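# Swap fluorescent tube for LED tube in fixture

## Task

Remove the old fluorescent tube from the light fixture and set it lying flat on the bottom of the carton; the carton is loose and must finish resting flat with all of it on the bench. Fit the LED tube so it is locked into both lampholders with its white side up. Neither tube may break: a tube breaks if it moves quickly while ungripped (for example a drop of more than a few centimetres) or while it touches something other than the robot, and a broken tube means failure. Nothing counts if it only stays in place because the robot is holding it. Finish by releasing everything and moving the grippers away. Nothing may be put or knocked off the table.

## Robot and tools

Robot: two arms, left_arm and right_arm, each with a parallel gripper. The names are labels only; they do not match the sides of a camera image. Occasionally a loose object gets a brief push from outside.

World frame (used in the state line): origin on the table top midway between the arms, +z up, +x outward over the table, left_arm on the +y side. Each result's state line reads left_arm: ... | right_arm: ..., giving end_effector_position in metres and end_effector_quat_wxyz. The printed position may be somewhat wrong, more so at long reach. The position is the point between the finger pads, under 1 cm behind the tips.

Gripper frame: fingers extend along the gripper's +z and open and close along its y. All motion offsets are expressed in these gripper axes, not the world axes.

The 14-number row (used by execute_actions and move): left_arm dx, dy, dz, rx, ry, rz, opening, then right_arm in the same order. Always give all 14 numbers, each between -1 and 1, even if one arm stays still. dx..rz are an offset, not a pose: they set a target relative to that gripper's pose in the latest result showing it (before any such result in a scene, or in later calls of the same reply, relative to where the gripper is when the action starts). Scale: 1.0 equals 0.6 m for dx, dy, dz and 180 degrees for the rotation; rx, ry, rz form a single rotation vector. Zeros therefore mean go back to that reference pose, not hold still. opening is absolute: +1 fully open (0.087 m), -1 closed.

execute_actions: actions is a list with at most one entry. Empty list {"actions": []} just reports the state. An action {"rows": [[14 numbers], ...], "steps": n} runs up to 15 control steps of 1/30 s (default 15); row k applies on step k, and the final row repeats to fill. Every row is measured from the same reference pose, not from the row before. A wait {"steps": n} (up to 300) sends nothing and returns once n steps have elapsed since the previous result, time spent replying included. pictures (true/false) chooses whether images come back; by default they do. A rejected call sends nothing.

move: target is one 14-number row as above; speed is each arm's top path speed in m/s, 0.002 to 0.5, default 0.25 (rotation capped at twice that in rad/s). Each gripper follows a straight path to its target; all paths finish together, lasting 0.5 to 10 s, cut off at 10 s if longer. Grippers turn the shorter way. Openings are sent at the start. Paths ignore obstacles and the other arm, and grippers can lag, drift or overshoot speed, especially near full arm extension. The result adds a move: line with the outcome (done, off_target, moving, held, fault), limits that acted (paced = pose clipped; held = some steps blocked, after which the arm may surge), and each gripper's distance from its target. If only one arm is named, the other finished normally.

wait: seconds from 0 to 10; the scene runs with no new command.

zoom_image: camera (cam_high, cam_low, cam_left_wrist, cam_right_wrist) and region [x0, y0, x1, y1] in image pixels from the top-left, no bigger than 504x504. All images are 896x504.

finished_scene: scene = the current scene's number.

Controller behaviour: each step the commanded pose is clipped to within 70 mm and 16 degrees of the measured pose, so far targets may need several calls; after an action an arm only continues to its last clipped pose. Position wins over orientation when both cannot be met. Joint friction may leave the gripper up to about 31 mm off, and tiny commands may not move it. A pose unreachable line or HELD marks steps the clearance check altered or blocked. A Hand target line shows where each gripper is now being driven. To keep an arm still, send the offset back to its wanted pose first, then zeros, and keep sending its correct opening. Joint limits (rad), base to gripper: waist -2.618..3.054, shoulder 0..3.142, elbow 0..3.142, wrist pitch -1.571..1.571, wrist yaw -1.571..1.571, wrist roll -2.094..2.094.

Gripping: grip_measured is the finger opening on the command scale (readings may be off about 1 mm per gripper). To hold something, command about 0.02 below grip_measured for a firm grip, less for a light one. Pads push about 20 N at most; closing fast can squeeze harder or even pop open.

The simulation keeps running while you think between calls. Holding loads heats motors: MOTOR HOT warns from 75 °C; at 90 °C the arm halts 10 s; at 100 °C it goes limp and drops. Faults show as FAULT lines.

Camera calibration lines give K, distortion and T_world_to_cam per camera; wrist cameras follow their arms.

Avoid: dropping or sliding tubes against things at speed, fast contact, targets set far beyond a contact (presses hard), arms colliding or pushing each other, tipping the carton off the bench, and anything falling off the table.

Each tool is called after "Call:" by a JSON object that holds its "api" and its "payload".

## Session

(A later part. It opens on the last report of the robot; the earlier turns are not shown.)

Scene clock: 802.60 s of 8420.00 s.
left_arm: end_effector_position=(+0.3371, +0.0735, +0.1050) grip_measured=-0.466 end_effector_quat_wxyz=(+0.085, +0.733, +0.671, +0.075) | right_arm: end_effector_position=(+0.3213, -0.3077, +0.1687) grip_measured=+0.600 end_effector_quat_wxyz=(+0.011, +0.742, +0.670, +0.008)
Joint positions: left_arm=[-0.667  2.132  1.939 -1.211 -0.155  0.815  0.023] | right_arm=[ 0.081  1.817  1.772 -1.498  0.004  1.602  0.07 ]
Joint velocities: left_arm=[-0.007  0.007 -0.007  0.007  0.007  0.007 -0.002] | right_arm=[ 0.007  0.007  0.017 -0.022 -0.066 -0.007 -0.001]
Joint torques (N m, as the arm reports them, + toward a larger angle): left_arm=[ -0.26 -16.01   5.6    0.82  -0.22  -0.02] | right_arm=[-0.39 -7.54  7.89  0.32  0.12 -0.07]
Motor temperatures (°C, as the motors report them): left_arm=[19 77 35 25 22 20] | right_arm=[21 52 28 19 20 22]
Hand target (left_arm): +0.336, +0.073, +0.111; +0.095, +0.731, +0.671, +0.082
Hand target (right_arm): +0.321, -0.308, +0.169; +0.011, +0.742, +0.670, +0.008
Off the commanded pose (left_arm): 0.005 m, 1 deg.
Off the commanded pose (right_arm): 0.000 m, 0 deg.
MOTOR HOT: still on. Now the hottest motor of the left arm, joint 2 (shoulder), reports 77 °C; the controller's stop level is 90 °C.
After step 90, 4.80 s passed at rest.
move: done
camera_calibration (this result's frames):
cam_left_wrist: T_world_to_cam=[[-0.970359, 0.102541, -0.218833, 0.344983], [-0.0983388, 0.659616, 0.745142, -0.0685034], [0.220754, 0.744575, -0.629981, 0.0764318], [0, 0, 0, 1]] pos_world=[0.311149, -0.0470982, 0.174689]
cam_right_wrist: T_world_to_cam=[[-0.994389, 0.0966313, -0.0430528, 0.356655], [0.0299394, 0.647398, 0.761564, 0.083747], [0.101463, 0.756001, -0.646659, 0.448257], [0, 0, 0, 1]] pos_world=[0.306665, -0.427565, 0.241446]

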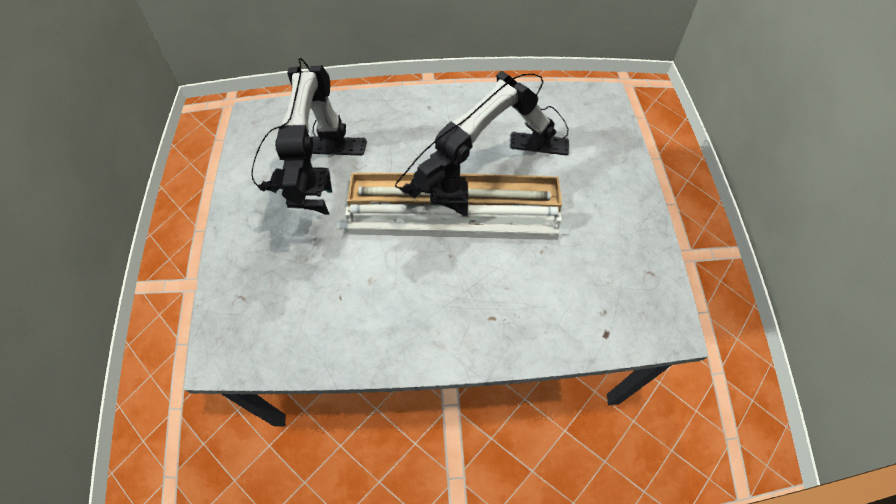

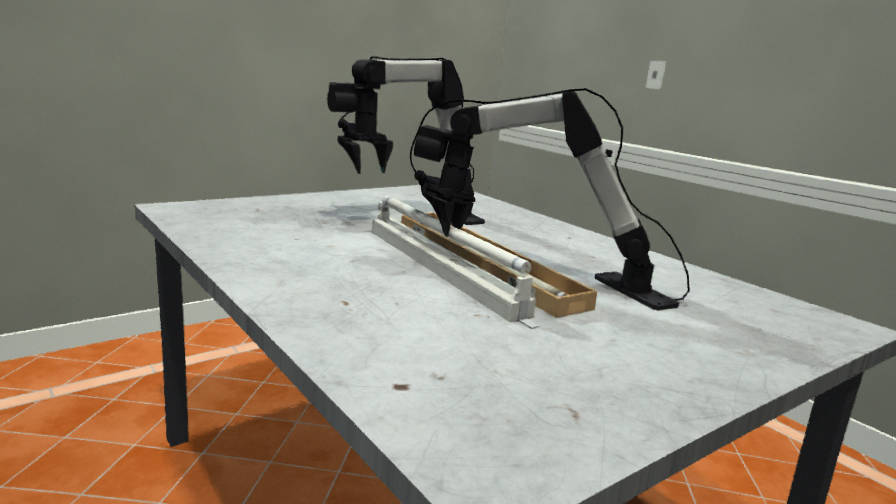

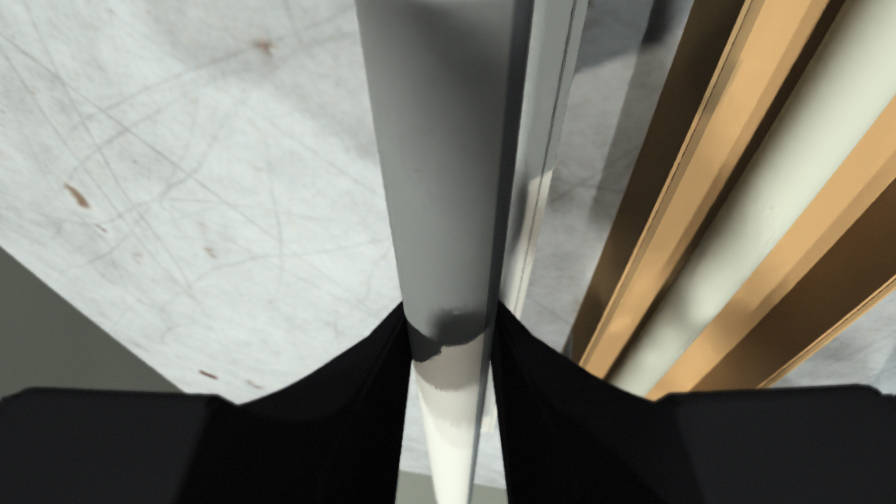

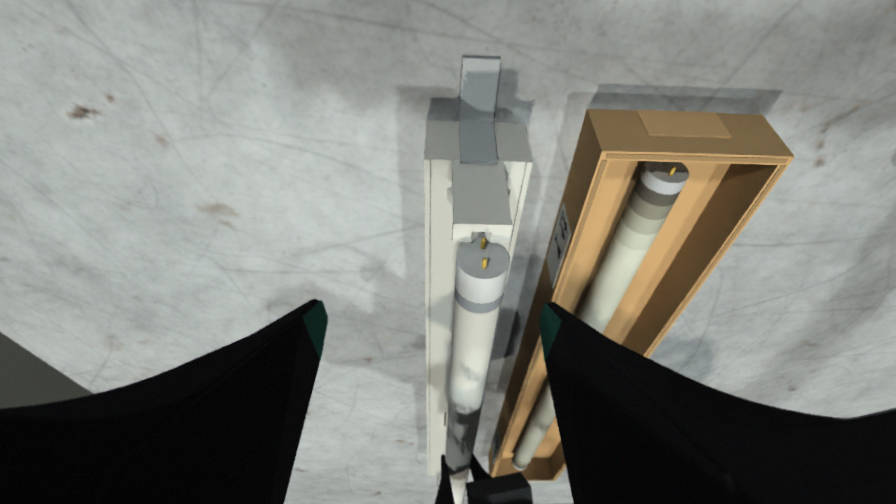

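Call:
{"api": "execute_actions", "payload": {"actions": [{"rows": [[0,0,0.006,0,0,0,-0.49,0,0,0,0,0,0,0.6]], "steps": 3}], "pictures": false}}

Call:
{"api": "zoom_image", "payload": {"camera": "cam_right_wrist", "region": [430,190,540,300]}}

Call:
{"api": "zoom_image", "payload": {"camera": "cam_low", "region": [480,240,560,320]}}

Call:
{"api": "zoom_image", "payload": {"camera": "cam_high", "region": [520,190,580,240]}}

Scene clock: 816.07 s of 8420.00 s.
left_arm: end_effector_position=(+0.3374, +0.0733, +0.1050) grip_measured=-0.466 end_effector_quat_wxyz=(+0.086, +0.732, +0.671, +0.076) | right_arm: end_effector_position=(+0.3213, -0.3077, +0.1687) grip_measured=+0.600 end_effector_quat_wxyz=(+0.011, +0.742, +0.670, +0.008)
Joint positions: left_arm=[-0.667  2.132  1.939 -1.209 -0.155  0.815  0.023] | right_arm=[ 0.081  1.817  1.772 -1.498  0.004  1.602  0.07 ]
Joint velocities: left_arm=[ 0.007 -0.007 -0.012 -0.022  0.066  0.037 -0.   ] | right_arm=[-0.017 -0.002 -0.002  0.007 -0.095  0.022 -0.   ]
Joint torques (N m, as the arm reports them, + toward a larger angle): left_arm=[  0.48 -13.54   6.23   0.87  -0.02   0.1 ] | right_arm=[-0.4  -7.51  7.91  0.31  0.12 -0.06]
Motor temperatures (°C, as the motors report them): left_arm=[19 77 34 25 22 20] | right_arm=[21 51 29 19 20 22]
Hand target (left_arm): +0.338, +0.073, +0.101; +0.085, +0.733, +0.671, +0.075
Hand target (right_arm): +0.321, -0.308, +0.169; +0.011, +0.742, +0.670, +0.008
Off the commanded pose (left_arm): 0.004 m, 0 deg.
Off the commanded pose (right_arm): 0.000 m, 0 deg.
MOTOR HOT: still on. Now the hottest motor of the left arm, joint 2 (shoulder), reports 77 °C; the controller's stop level is 90 °C.
Steps of this call (steps 1 to 90: nothing new was sent; then 10.37 s passed at rest; steps 91 to 93: all 3 steps of this action). Readings (end_effector_position):
91: left_arm (+0.3374, +0.0733, +0.1050) | right_arm (+0.3213, -0.3077, +0.1687)
92: left_arm (+0.3374, +0.0733, +0.1050) | right_arm (+0.3213, -0.3077, +0.1687)
93: the state above

Region (430, 190, 540, 300) of cam_right_wrist's 896x504 image, scaled by 4.582, with more detail than that image has.

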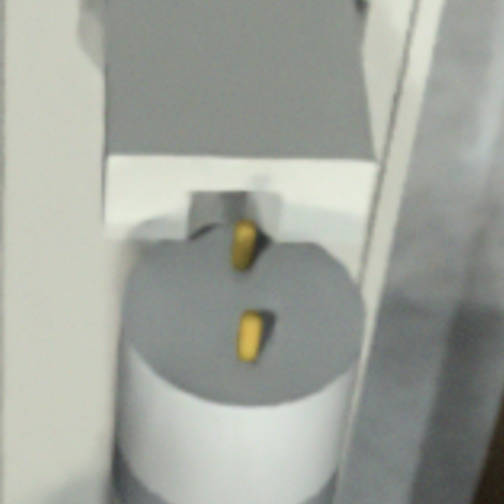

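Region (480, 240, 560, 320) of cam_low's 896x504 image, scaled by 6.300, with more detail than that image has.

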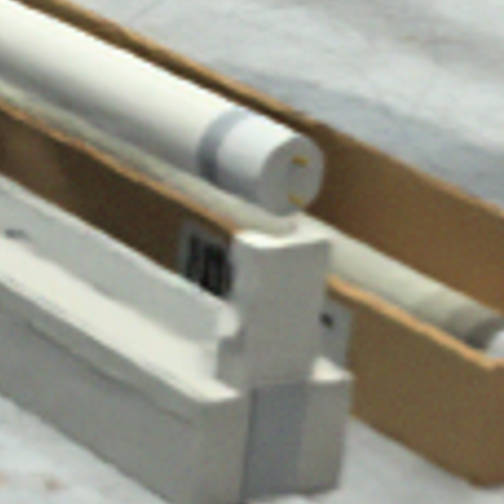

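Region (520, 190, 580, 240) of cam_high's 896x504 image, scaled by 8.400, with more detail than that image has.

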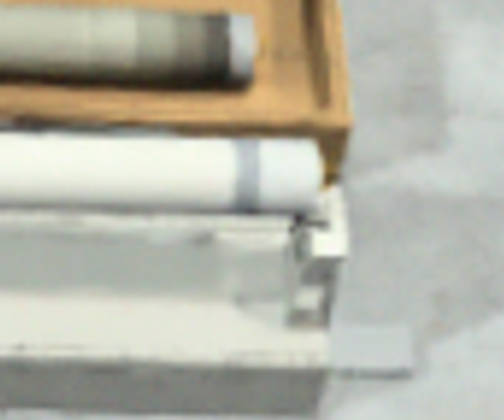

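Call:
{"api": "move", "payload": {"target": [0.001,0.012,0.003,0.017,-0.004,0.007,-0.49,0,0,0,0,0,0,0.6], "speed": 0.03}}

Call:
{"api": "zoom_image", "payload": {"camera": "cam_right_wrist", "region": [430,190,540,300]}}

Call:
{"api": "zoom_image", "payload": {"camera": "cam_low", "region": [480,240,560,320]}}

Call:
{"api": "zoom_image", "payload": {"camera": "cam_high", "region": [520,190,580,240]}}

Scene clock: 853.77 s of 8420.00 s.
left_arm: end_effector_position=(+0.3408, +0.0735, +0.1018) grip_measured=-0.466 end_effector_quat_wxyz=(+0.069, +0.741, +0.665, +0.058) | right_arm: end_effector_position=(+0.3213, -0.3077, +0.1687) grip_measured=+0.600 end_effector_quat_wxyz=(+0.011, +0.742, +0.670, +0.008)
Joint positions: left_arm=[-0.647  2.174  2.002 -1.26  -0.115  0.851  0.023] | right_arm=[ 0.081  1.817  1.772 -1.498  0.004  1.602  0.07 ]
Joint velocities: left_arm=[ 0.002  0.002  0.002 -0.037  0.022 -0.007  0.001] | right_arm=[-0.012  0.002  0.002  0.022 -0.051 -0.081  0.001]
Joint torques (N m, as the arm reports them, + toward a larger angle): left_arm=[  1.   -13.05   9.51   0.57   0.07   0.27] | right_arm=[-0.31 -7.49  7.89  0.29  0.12 -0.05]
Motor temperatures (°C, as the motors report them): left_arm=[19 71 34 25 22 20] | right_arm=[21 48 29 19 20 22]
Hand target (left_arm): +0.345, +0.074, +0.105; +0.070, +0.742, +0.664, +0.054
Hand target (right_arm): +0.321, -0.308, +0.169; +0.011, +0.742, +0.670, +0.008
Off the commanded pose (left_arm): 0.005 m, 0 deg.
Off the commanded pose (right_arm): 0.000 m, 0 deg.
MOTOR HOT: cleared. Now the hottest motor of the left arm, joint 2 (shoulder), reports 71 °C.
After step 90, 33.50 s passed at rest.
move: done
camera_calibration (this result's frames):
cam_left_wrist: T_world_to_cam=[[-0.977317, 0.123468, -0.172069, 0.343947], [-0.0487828, 0.659386, 0.75022, -0.0831621], [0.206088, 0.741597, -0.638406, 0.0796191], [0, 0, 0, 1]] pos_world=[0.31568, -0.0466757, 0.172402]
cam_right_wrist: T_world_to_cam=[[-0.994389, 0.0966313, -0.0430528, 0.356655], [0.0299394, 0.647398, 0.761564, 0.083747], [0.101463, 0.756001, -0.646659, 0.448257], [0, 0, 0, 1]] pos_world=[0.306665, -0.427565, 0.241446]

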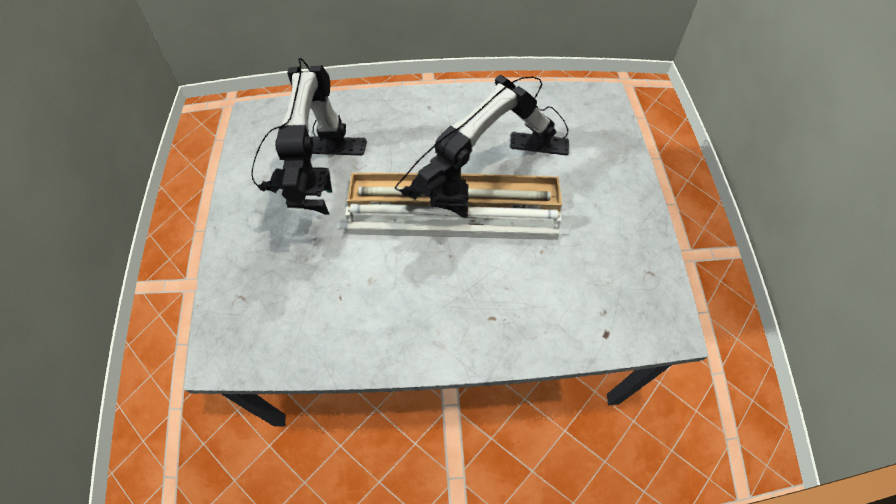

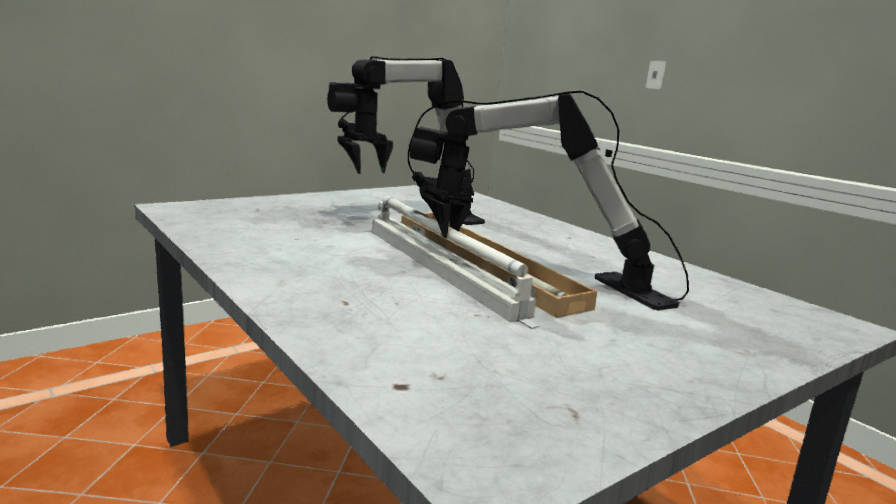

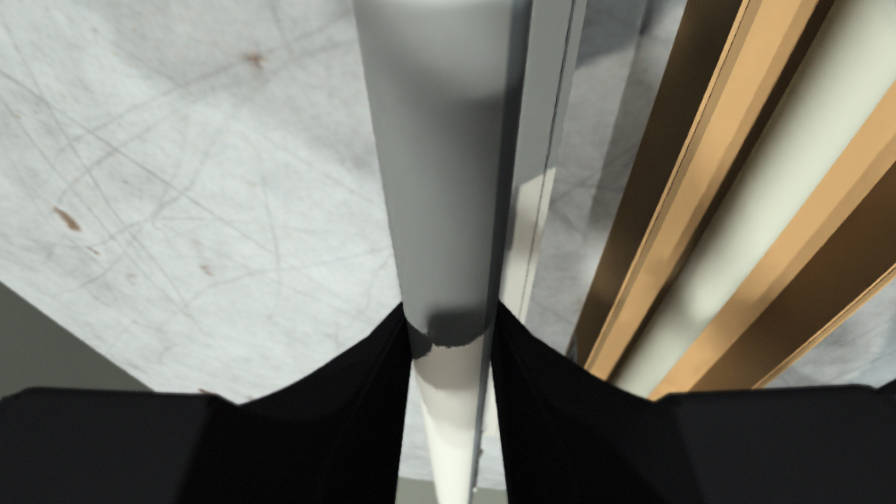

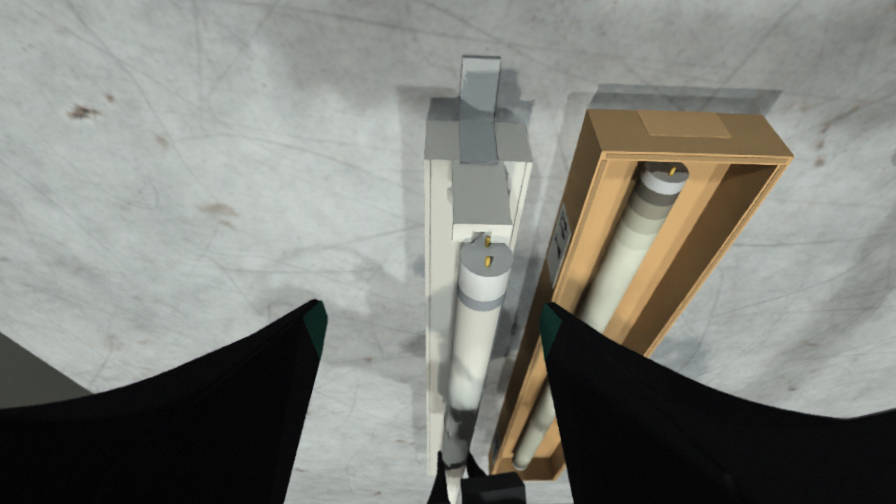

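Region (430, 190, 540, 300) of cam_right_wrist's 896x504 image, scaled by 4.582, with more detail than that image has.

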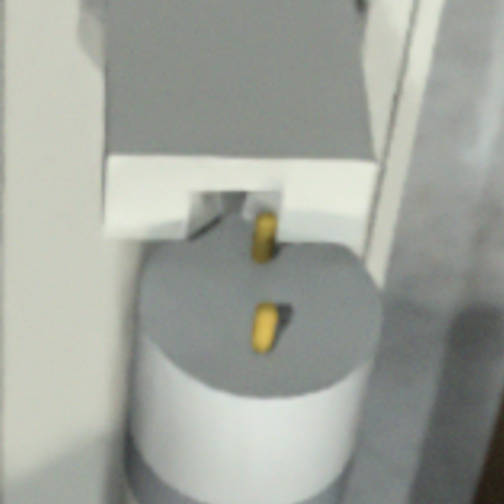

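Region (480, 240, 560, 320) of cam_low's 896x504 image, scaled by 6.300, with more detail than that image has.

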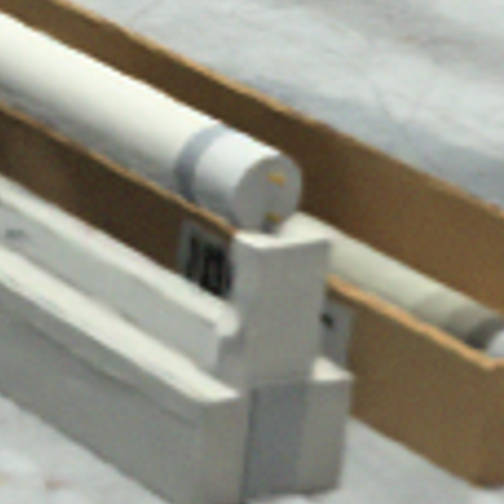

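Region (520, 190, 580, 240) of cam_high's 896x504 image, scaled by 8.400, with more detail than that image has.

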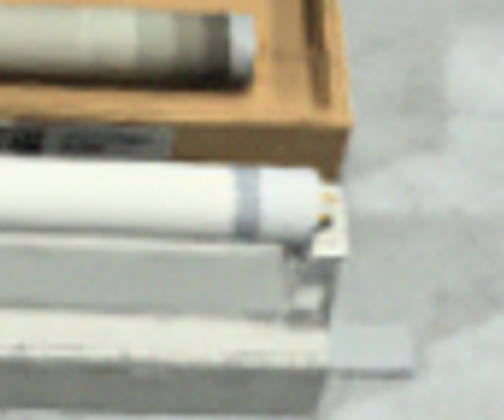

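Call:
{"api": "move", "payload": {"target": [0,-0.0012,0,0,0,-0.0068,-0.49,0,0,0,0,0,0,0.6], "speed": 0.02}}

Call:
{"api": "zoom_image", "payload": {"camera": "cam_right_wrist", "region": [430,190,540,300]}}

Call:
{"api": "zoom_image", "payload": {"camera": "cam_high", "region": [520,190,580,240]}}

Scene clock: 888.33 s of 8420.00 s.
left_arm: end_effector_position=(+0.3399, +0.0737, +0.1018) grip_measured=-0.466 end_effector_quat_wxyz=(+0.068, +0.738, +0.669, +0.057) | right_arm: end_effector_position=(+0.3213, -0.3077, +0.1687) grip_measured=+0.600 end_effector_quat_wxyz=(+0.011, +0.742, +0.670, +0.008)
Joint positions: left_arm=[-0.647  2.174  2.003 -1.262 -0.113  0.839  0.023] | right_arm=[ 0.081  1.817  1.772 -1.498  0.004  1.602  0.07 ]
Joint velocities: left_arm=[ 0.002 -0.017 -0.012 -0.007  0.022 -0.037 -0.001] | right_arm=[-0.002 -0.007 -0.007 -0.037  0.022 -0.051 -0.   ]
Joint torques (N m, as the arm reports them, + toward a larger angle): left_arm=[  0.42 -14.     7.02   0.7   -0.02  -0.01] | right_arm=[-0.31 -7.56  7.79  0.31  0.15 -0.07]
Motor temperatures (°C, as the motors report them): left_arm=[19 69 38 24 22 20] | right_arm=[21 47 29 19 20 22]
Hand target (left_arm): +0.340, +0.074, +0.102; +0.069, +0.734, +0.673, +0.057
Hand target (right_arm): +0.321, -0.308, +0.169; +0.011, +0.742, +0.670, +0.008
Off the commanded pose (left_arm): 0.000 m, 1 deg.
Off the commanded pose (right_arm): 0.000 m, 0 deg.
After step 90, 30.80 s passed at rest.
move: done
camera_calibration (this result's frames):
cam_left_wrist: T_world_to_cam=[[-0.979038, 0.111519, -0.170436, 0.344419], [-0.0551696, 0.660313, 0.748961, -0.0810871], [0.196064, 0.742664, -0.640319, 0.0832395], [0, 0, 0, 1]] pos_world=[0.316406, -0.0466853, 0.172732]
cam_right_wrist: T_world_to_cam=[[-0.994389, 0.0966313, -0.0430528, 0.356655], [0.0299394, 0.647398, 0.761564, 0.083747], [0.101463, 0.756001, -0.646659, 0.448257], [0, 0, 0, 1]] pos_world=[0.306665, -0.427565, 0.241446]

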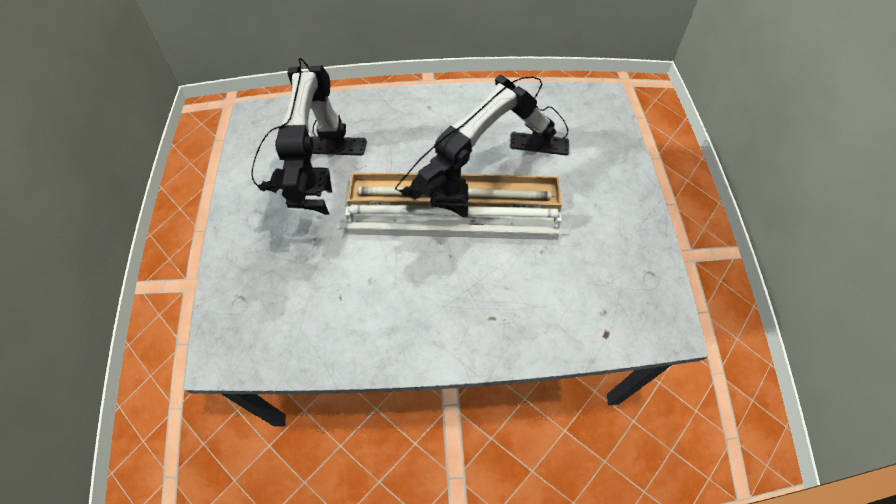

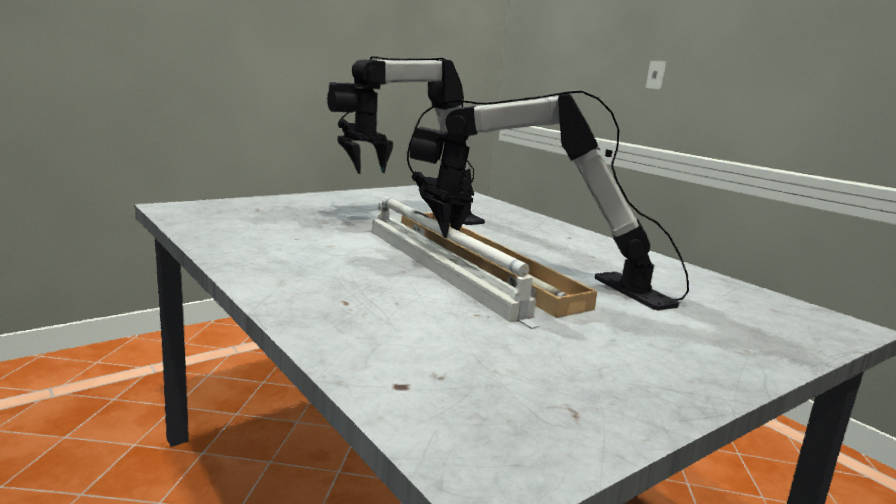

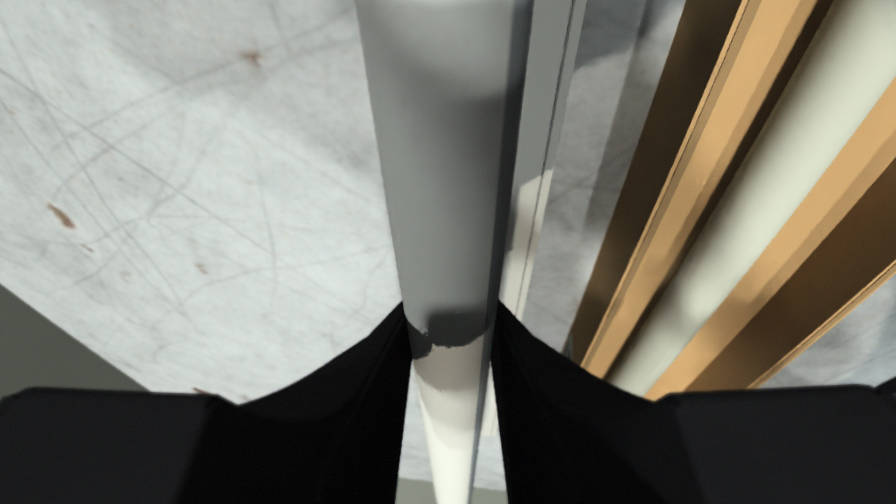

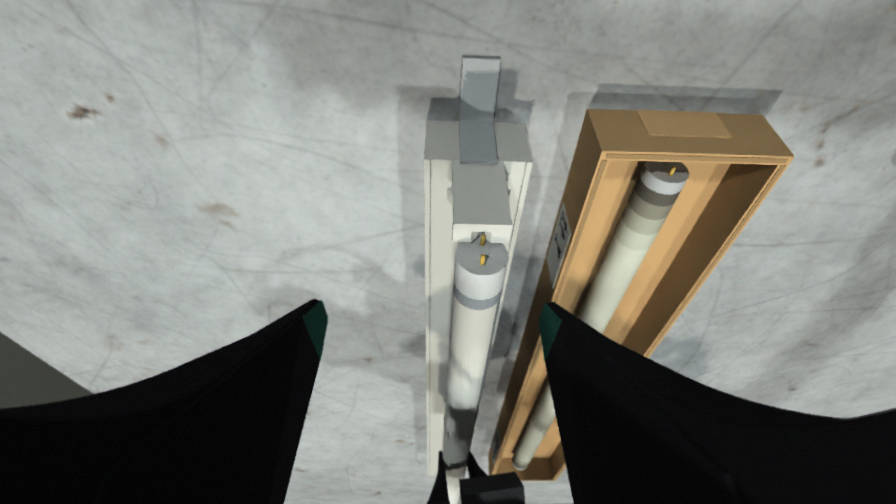

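Region (430, 190, 540, 300) of cam_right_wrist's 896x504 image, scaled by 4.582, with more detail than that image has.

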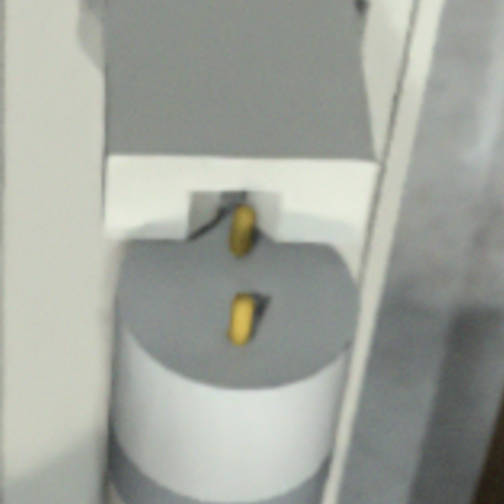

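Region (520, 190, 580, 240) of cam_high's 896x504 image, scaled by 8.400, with more detail than that image has.

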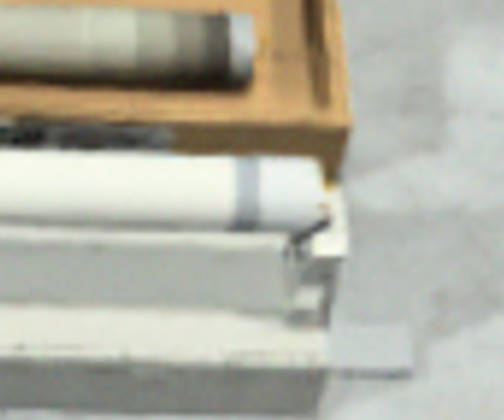

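Call:
{"api": "move", "payload": {"target": [0,0.0068,0,-0.005,0,0.0044,-0.49,0,0,0,0,0,0,0.6], "speed": 0.02}}

Call:
{"api": "zoom_image", "payload": {"camera": "cam_right_wrist", "region": [430,190,540,300]}}

Call:
{"api": "zoom_image", "payload": {"camera": "cam_high", "region": [520,190,580,240]}}

Call:
{"api": "zoom_image", "payload": {"camera": "cam_low", "region": [480,240,560,320]}}

Scene clock: 904.70 s of 8420.00 s.
left_arm: end_effector_position=(+0.3404, +0.0734, +0.1019) grip_measured=-0.466 end_effector_quat_wxyz=(+0.069, +0.740, +0.667, +0.057) | right_arm: end_effector_position=(+0.3213, -0.3077, +0.1687) grip_measured=+0.600 end_effector_quat_wxyz=(+0.011, +0.742, +0.670, +0.008)
Joint positions: left_arm=[-0.647  2.174  2.003 -1.261 -0.113  0.845  0.023] | right_arm=[ 0.081  1.817  1.772 -1.498  0.004  1.602  0.07 ]
Joint velocities: left_arm=[ 0.012 -0.022 -0.012  0.037  0.022  0.007 -0.001] | right_arm=[-0.017  0.002  0.012 -0.007 -0.037  0.022  0.   ]
Joint torques (N m, as the arm reports them, + toward a larger angle): left_arm=[  0.48 -14.2    6.82   0.83  -0.13   0.17] | right_arm=[-0.41 -7.46  7.89  0.3   0.15 -0.07]
Motor temperatures (°C, as the motors report them): left_arm=[19 69 37 24 22 20] | right_arm=[21 47 29 19 20 22]
Hand target (left_arm): +0.344, +0.073, +0.103; +0.074, +0.741, +0.664, +0.062
Hand target (right_arm): +0.321, -0.308, +0.169; +0.011, +0.742, +0.670, +0.008
Off the commanded pose (left_arm): 0.004 m, 1 deg.
Off the commanded pose (right_arm): 0.000 m, 0 deg.
After step 90, 12.60 s passed at rest.
move: done
camera_calibration (this result's frames):
cam_left_wrist: T_world_to_cam=[[-0.978192, 0.117435, -0.171314, 0.34425], [-0.0518942, 0.660468, 0.749059, -0.0820836], [0.201113, 0.741614, -0.639971, 0.0816839], [0, 0, 0, 1]] pos_world=[0.316056, -0.0467913, 0.172736]
cam_right_wrist: T_world_to_cam=[[-0.994389, 0.0966313, -0.0430528, 0.356655], [0.0299394, 0.647398, 0.761564, 0.083747], [0.101463, 0.756001, -0.646659, 0.448257], [0, 0, 0, 1]] pos_world=[0.306665, -0.427565, 0.241446]

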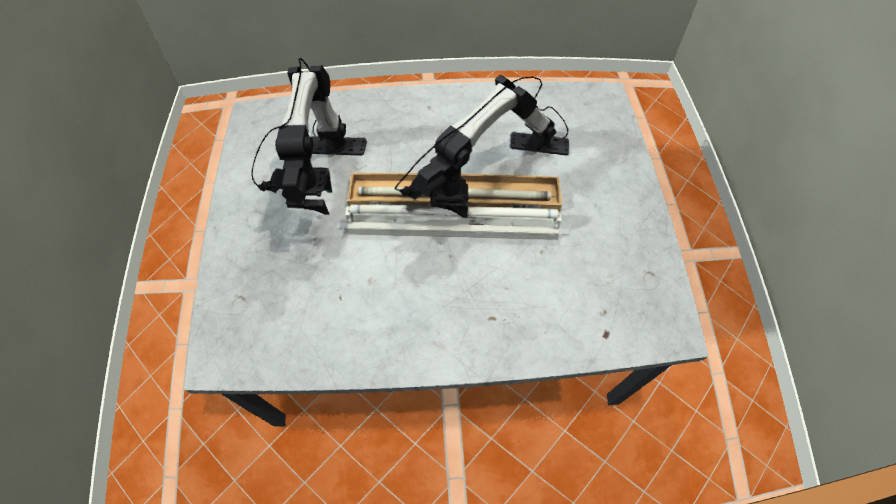

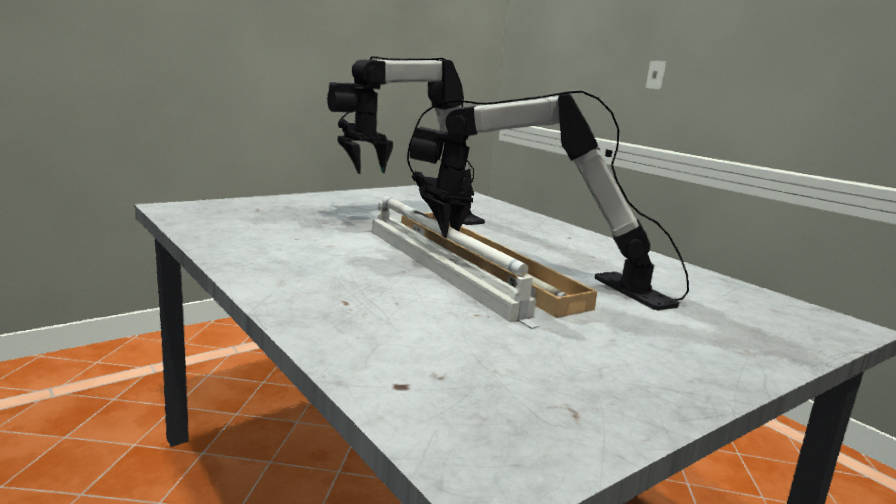

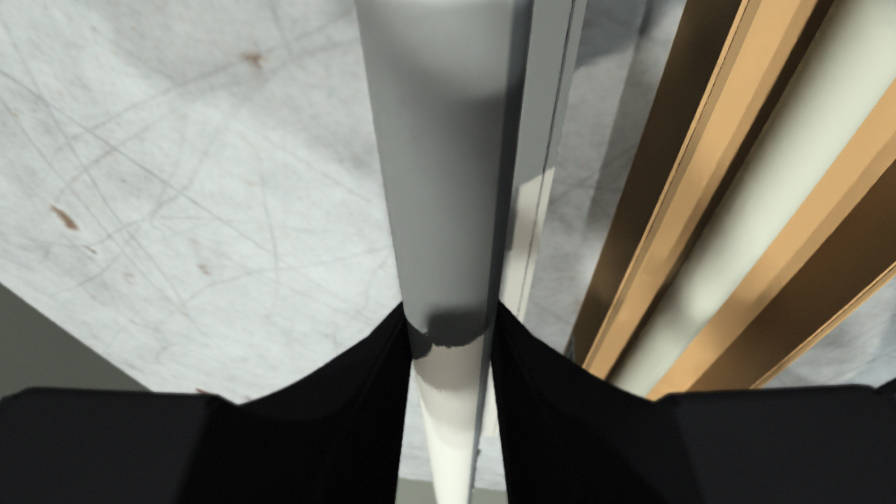

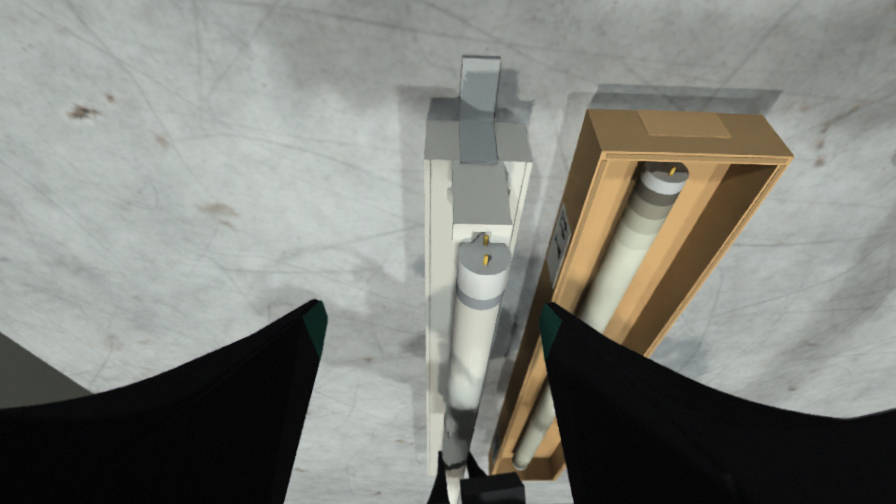

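Region (430, 190, 540, 300) of cam_right_wrist's 896x504 image, scaled by 4.582, with more detail than that image has.

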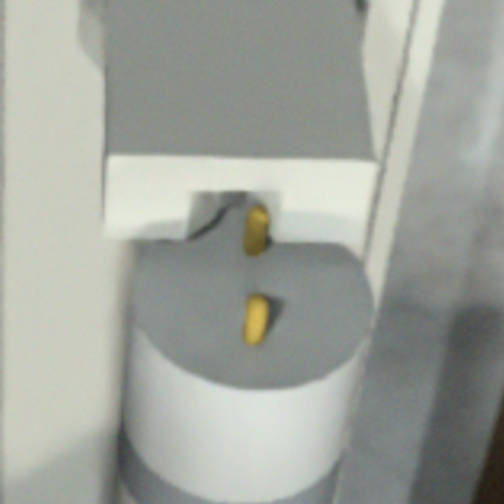

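Region (520, 190, 580, 240) of cam_high's 896x504 image, scaled by 8.400, with more detail than that image has.

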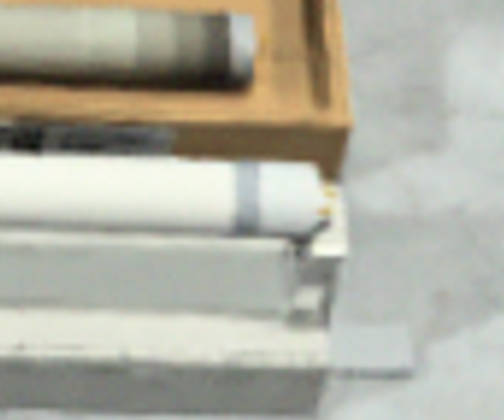

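Region (480, 240, 560, 320) of cam_low's 896x504 image, scaled by 6.300, with more detail than that image has.

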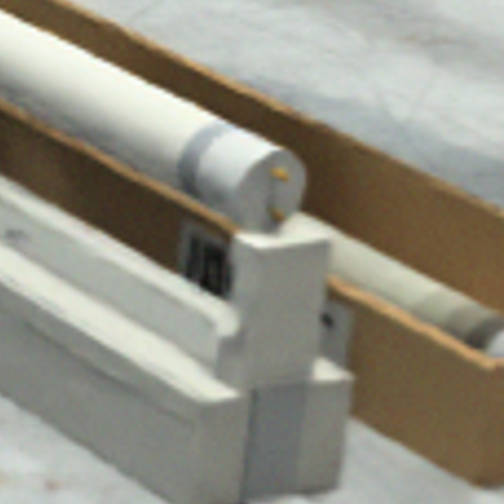

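Call:
{"api": "move", "payload": {"target": [0,0.0105,0,-0.0082,0,0,-0.49,0,0,0,0,0,0,0.6], "speed": 0.02}}

Call:
{"api": "zoom_image", "payload": {"camera": "cam_right_wrist", "region": [430,190,540,300]}}

Call:
{"api": "zoom_image", "payload": {"camera": "cam_high", "region": [520,190,580,240]}}

Scene clock: 915.17 s of 8420.00 s.
left_arm: end_effector_position=(+0.3418, +0.0724, +0.1020) grip_measured=-0.466 end_effector_quat_wxyz=(+0.072, +0.739, +0.667, +0.058) | right_arm: end_effector_position=(+0.3213, -0.3077, +0.1687) grip_measured=+0.600 end_effector_quat_wxyz=(+0.011, +0.742, +0.670, +0.008)
Joint positions: left_arm=[-0.647  2.174  2.003 -1.254 -0.115  0.846  0.023] | right_arm=[ 0.081  1.817  1.772 -1.498  0.004  1.602  0.07 ]
Joint velocities: left_arm=[ 0.012 -0.002  0.002 -0.007 -0.051  0.007  0.   ] | right_arm=[-0.002  0.012 -0.012 -0.007 -0.037  0.022 -0.   ]
Joint torques (N m, as the arm reports them, + toward a larger angle): left_arm=[  0.59 -14.13   6.97   0.82  -0.2    0.13] | right_arm=[-0.36 -7.49  7.84  0.31  0.13 -0.07]
Motor temperatures (°C, as the motors report them): left_arm=[19 69 37 24 22 20] | right_arm=[21 47 29 19 20 22]
Hand target (left_arm): +0.346, +0.073, +0.103; +0.078, +0.738, +0.667, +0.066
Hand target (right_arm): +0.321, -0.308, +0.169; +0.011, +0.742, +0.670, +0.008
Off the commanded pose (left_arm): 0.005 m, 1 deg.
Off the commanded pose (right_arm): 0.000 m, 0 deg.
After step 90, 6.60 s passed at rest.
move: done
camera_calibration (this result's frames):
cam_left_wrist: T_world_to_cam=[[-0.977085, 0.11726, -0.177638, 0.346043], [-0.0560809, 0.663256, 0.746289, -0.0799334], [0.205329, 0.739149, -0.641481, 0.0811554], [0, 0, 0, 1]] pos_world=[0.316967, -0.0475467, 0.173183]
cam_right_wrist: T_world_to_cam=[[-0.994389, 0.0966313, -0.0430528, 0.356655], [0.0299394, 0.647398, 0.761564, 0.083747], [0.101463, 0.756001, -0.646659, 0.448257], [0, 0, 0, 1]] pos_world=[0.306665, -0.427565, 0.241446]

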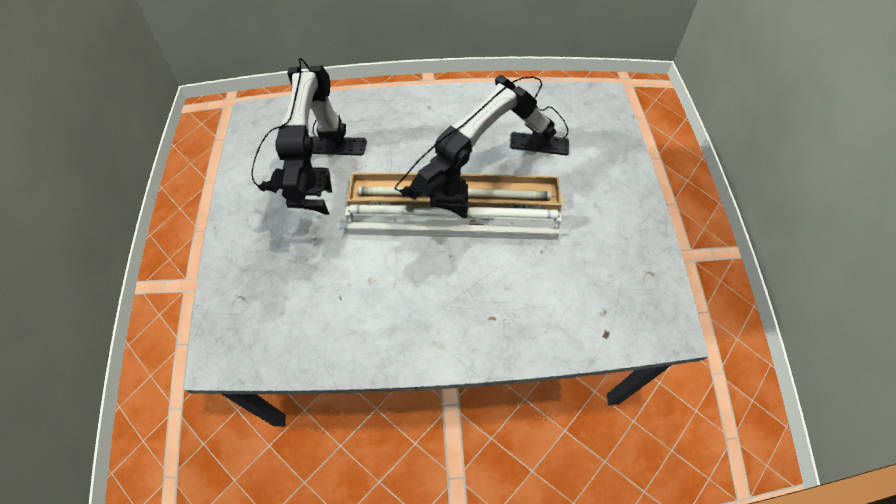

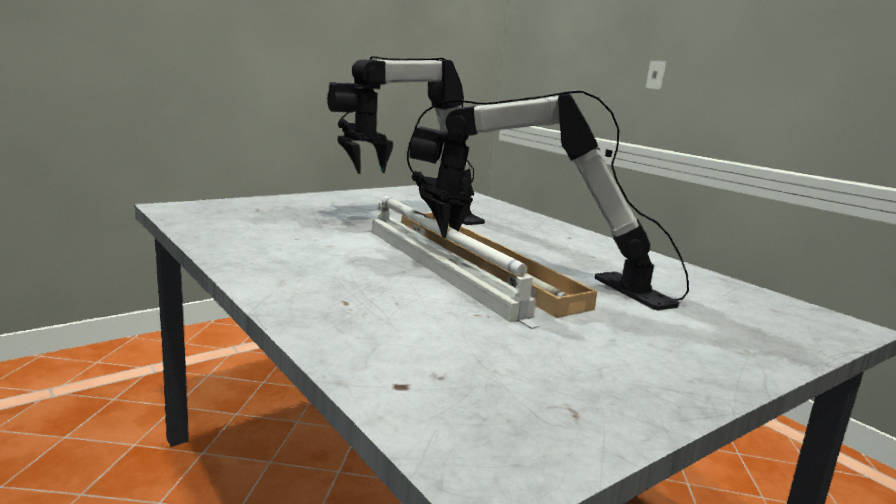

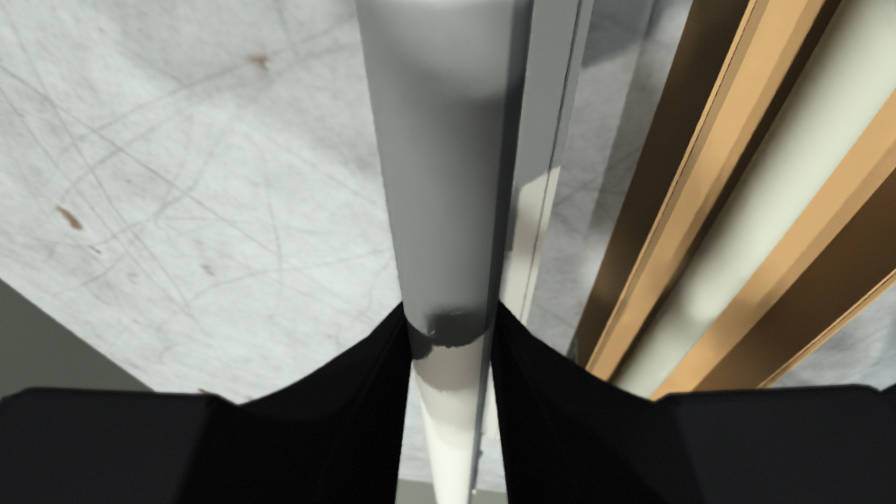

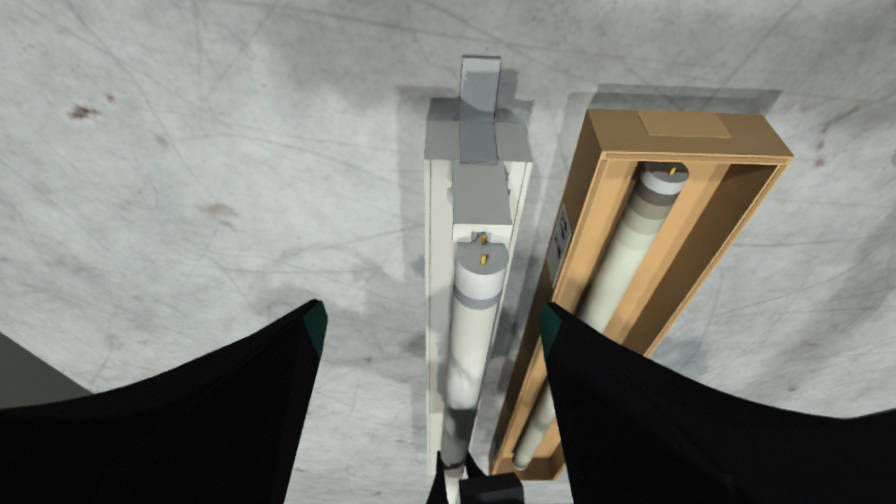

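Region (430, 190, 540, 300) of cam_right_wrist's 896x504 image, scaled by 4.582, with more detail than that image has.

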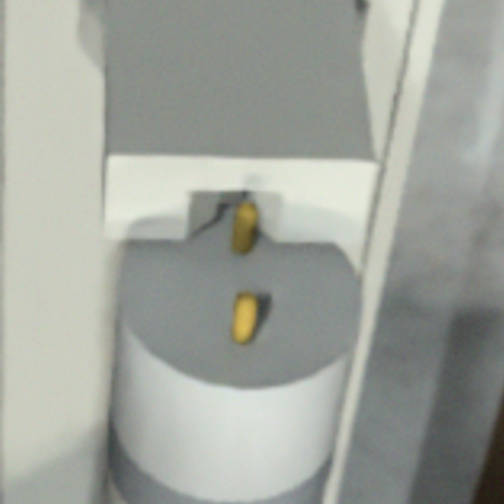

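Region (520, 190, 580, 240) of cam_high's 896x504 image, scaled by 8.400, with more detail than that image has.

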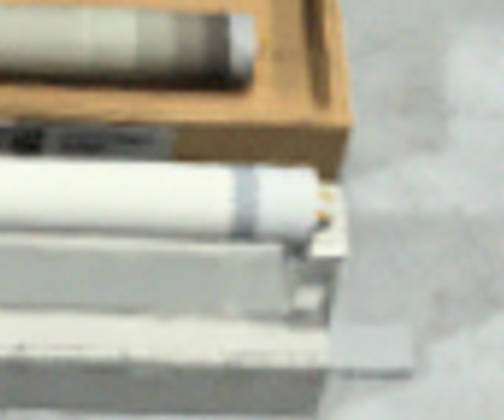

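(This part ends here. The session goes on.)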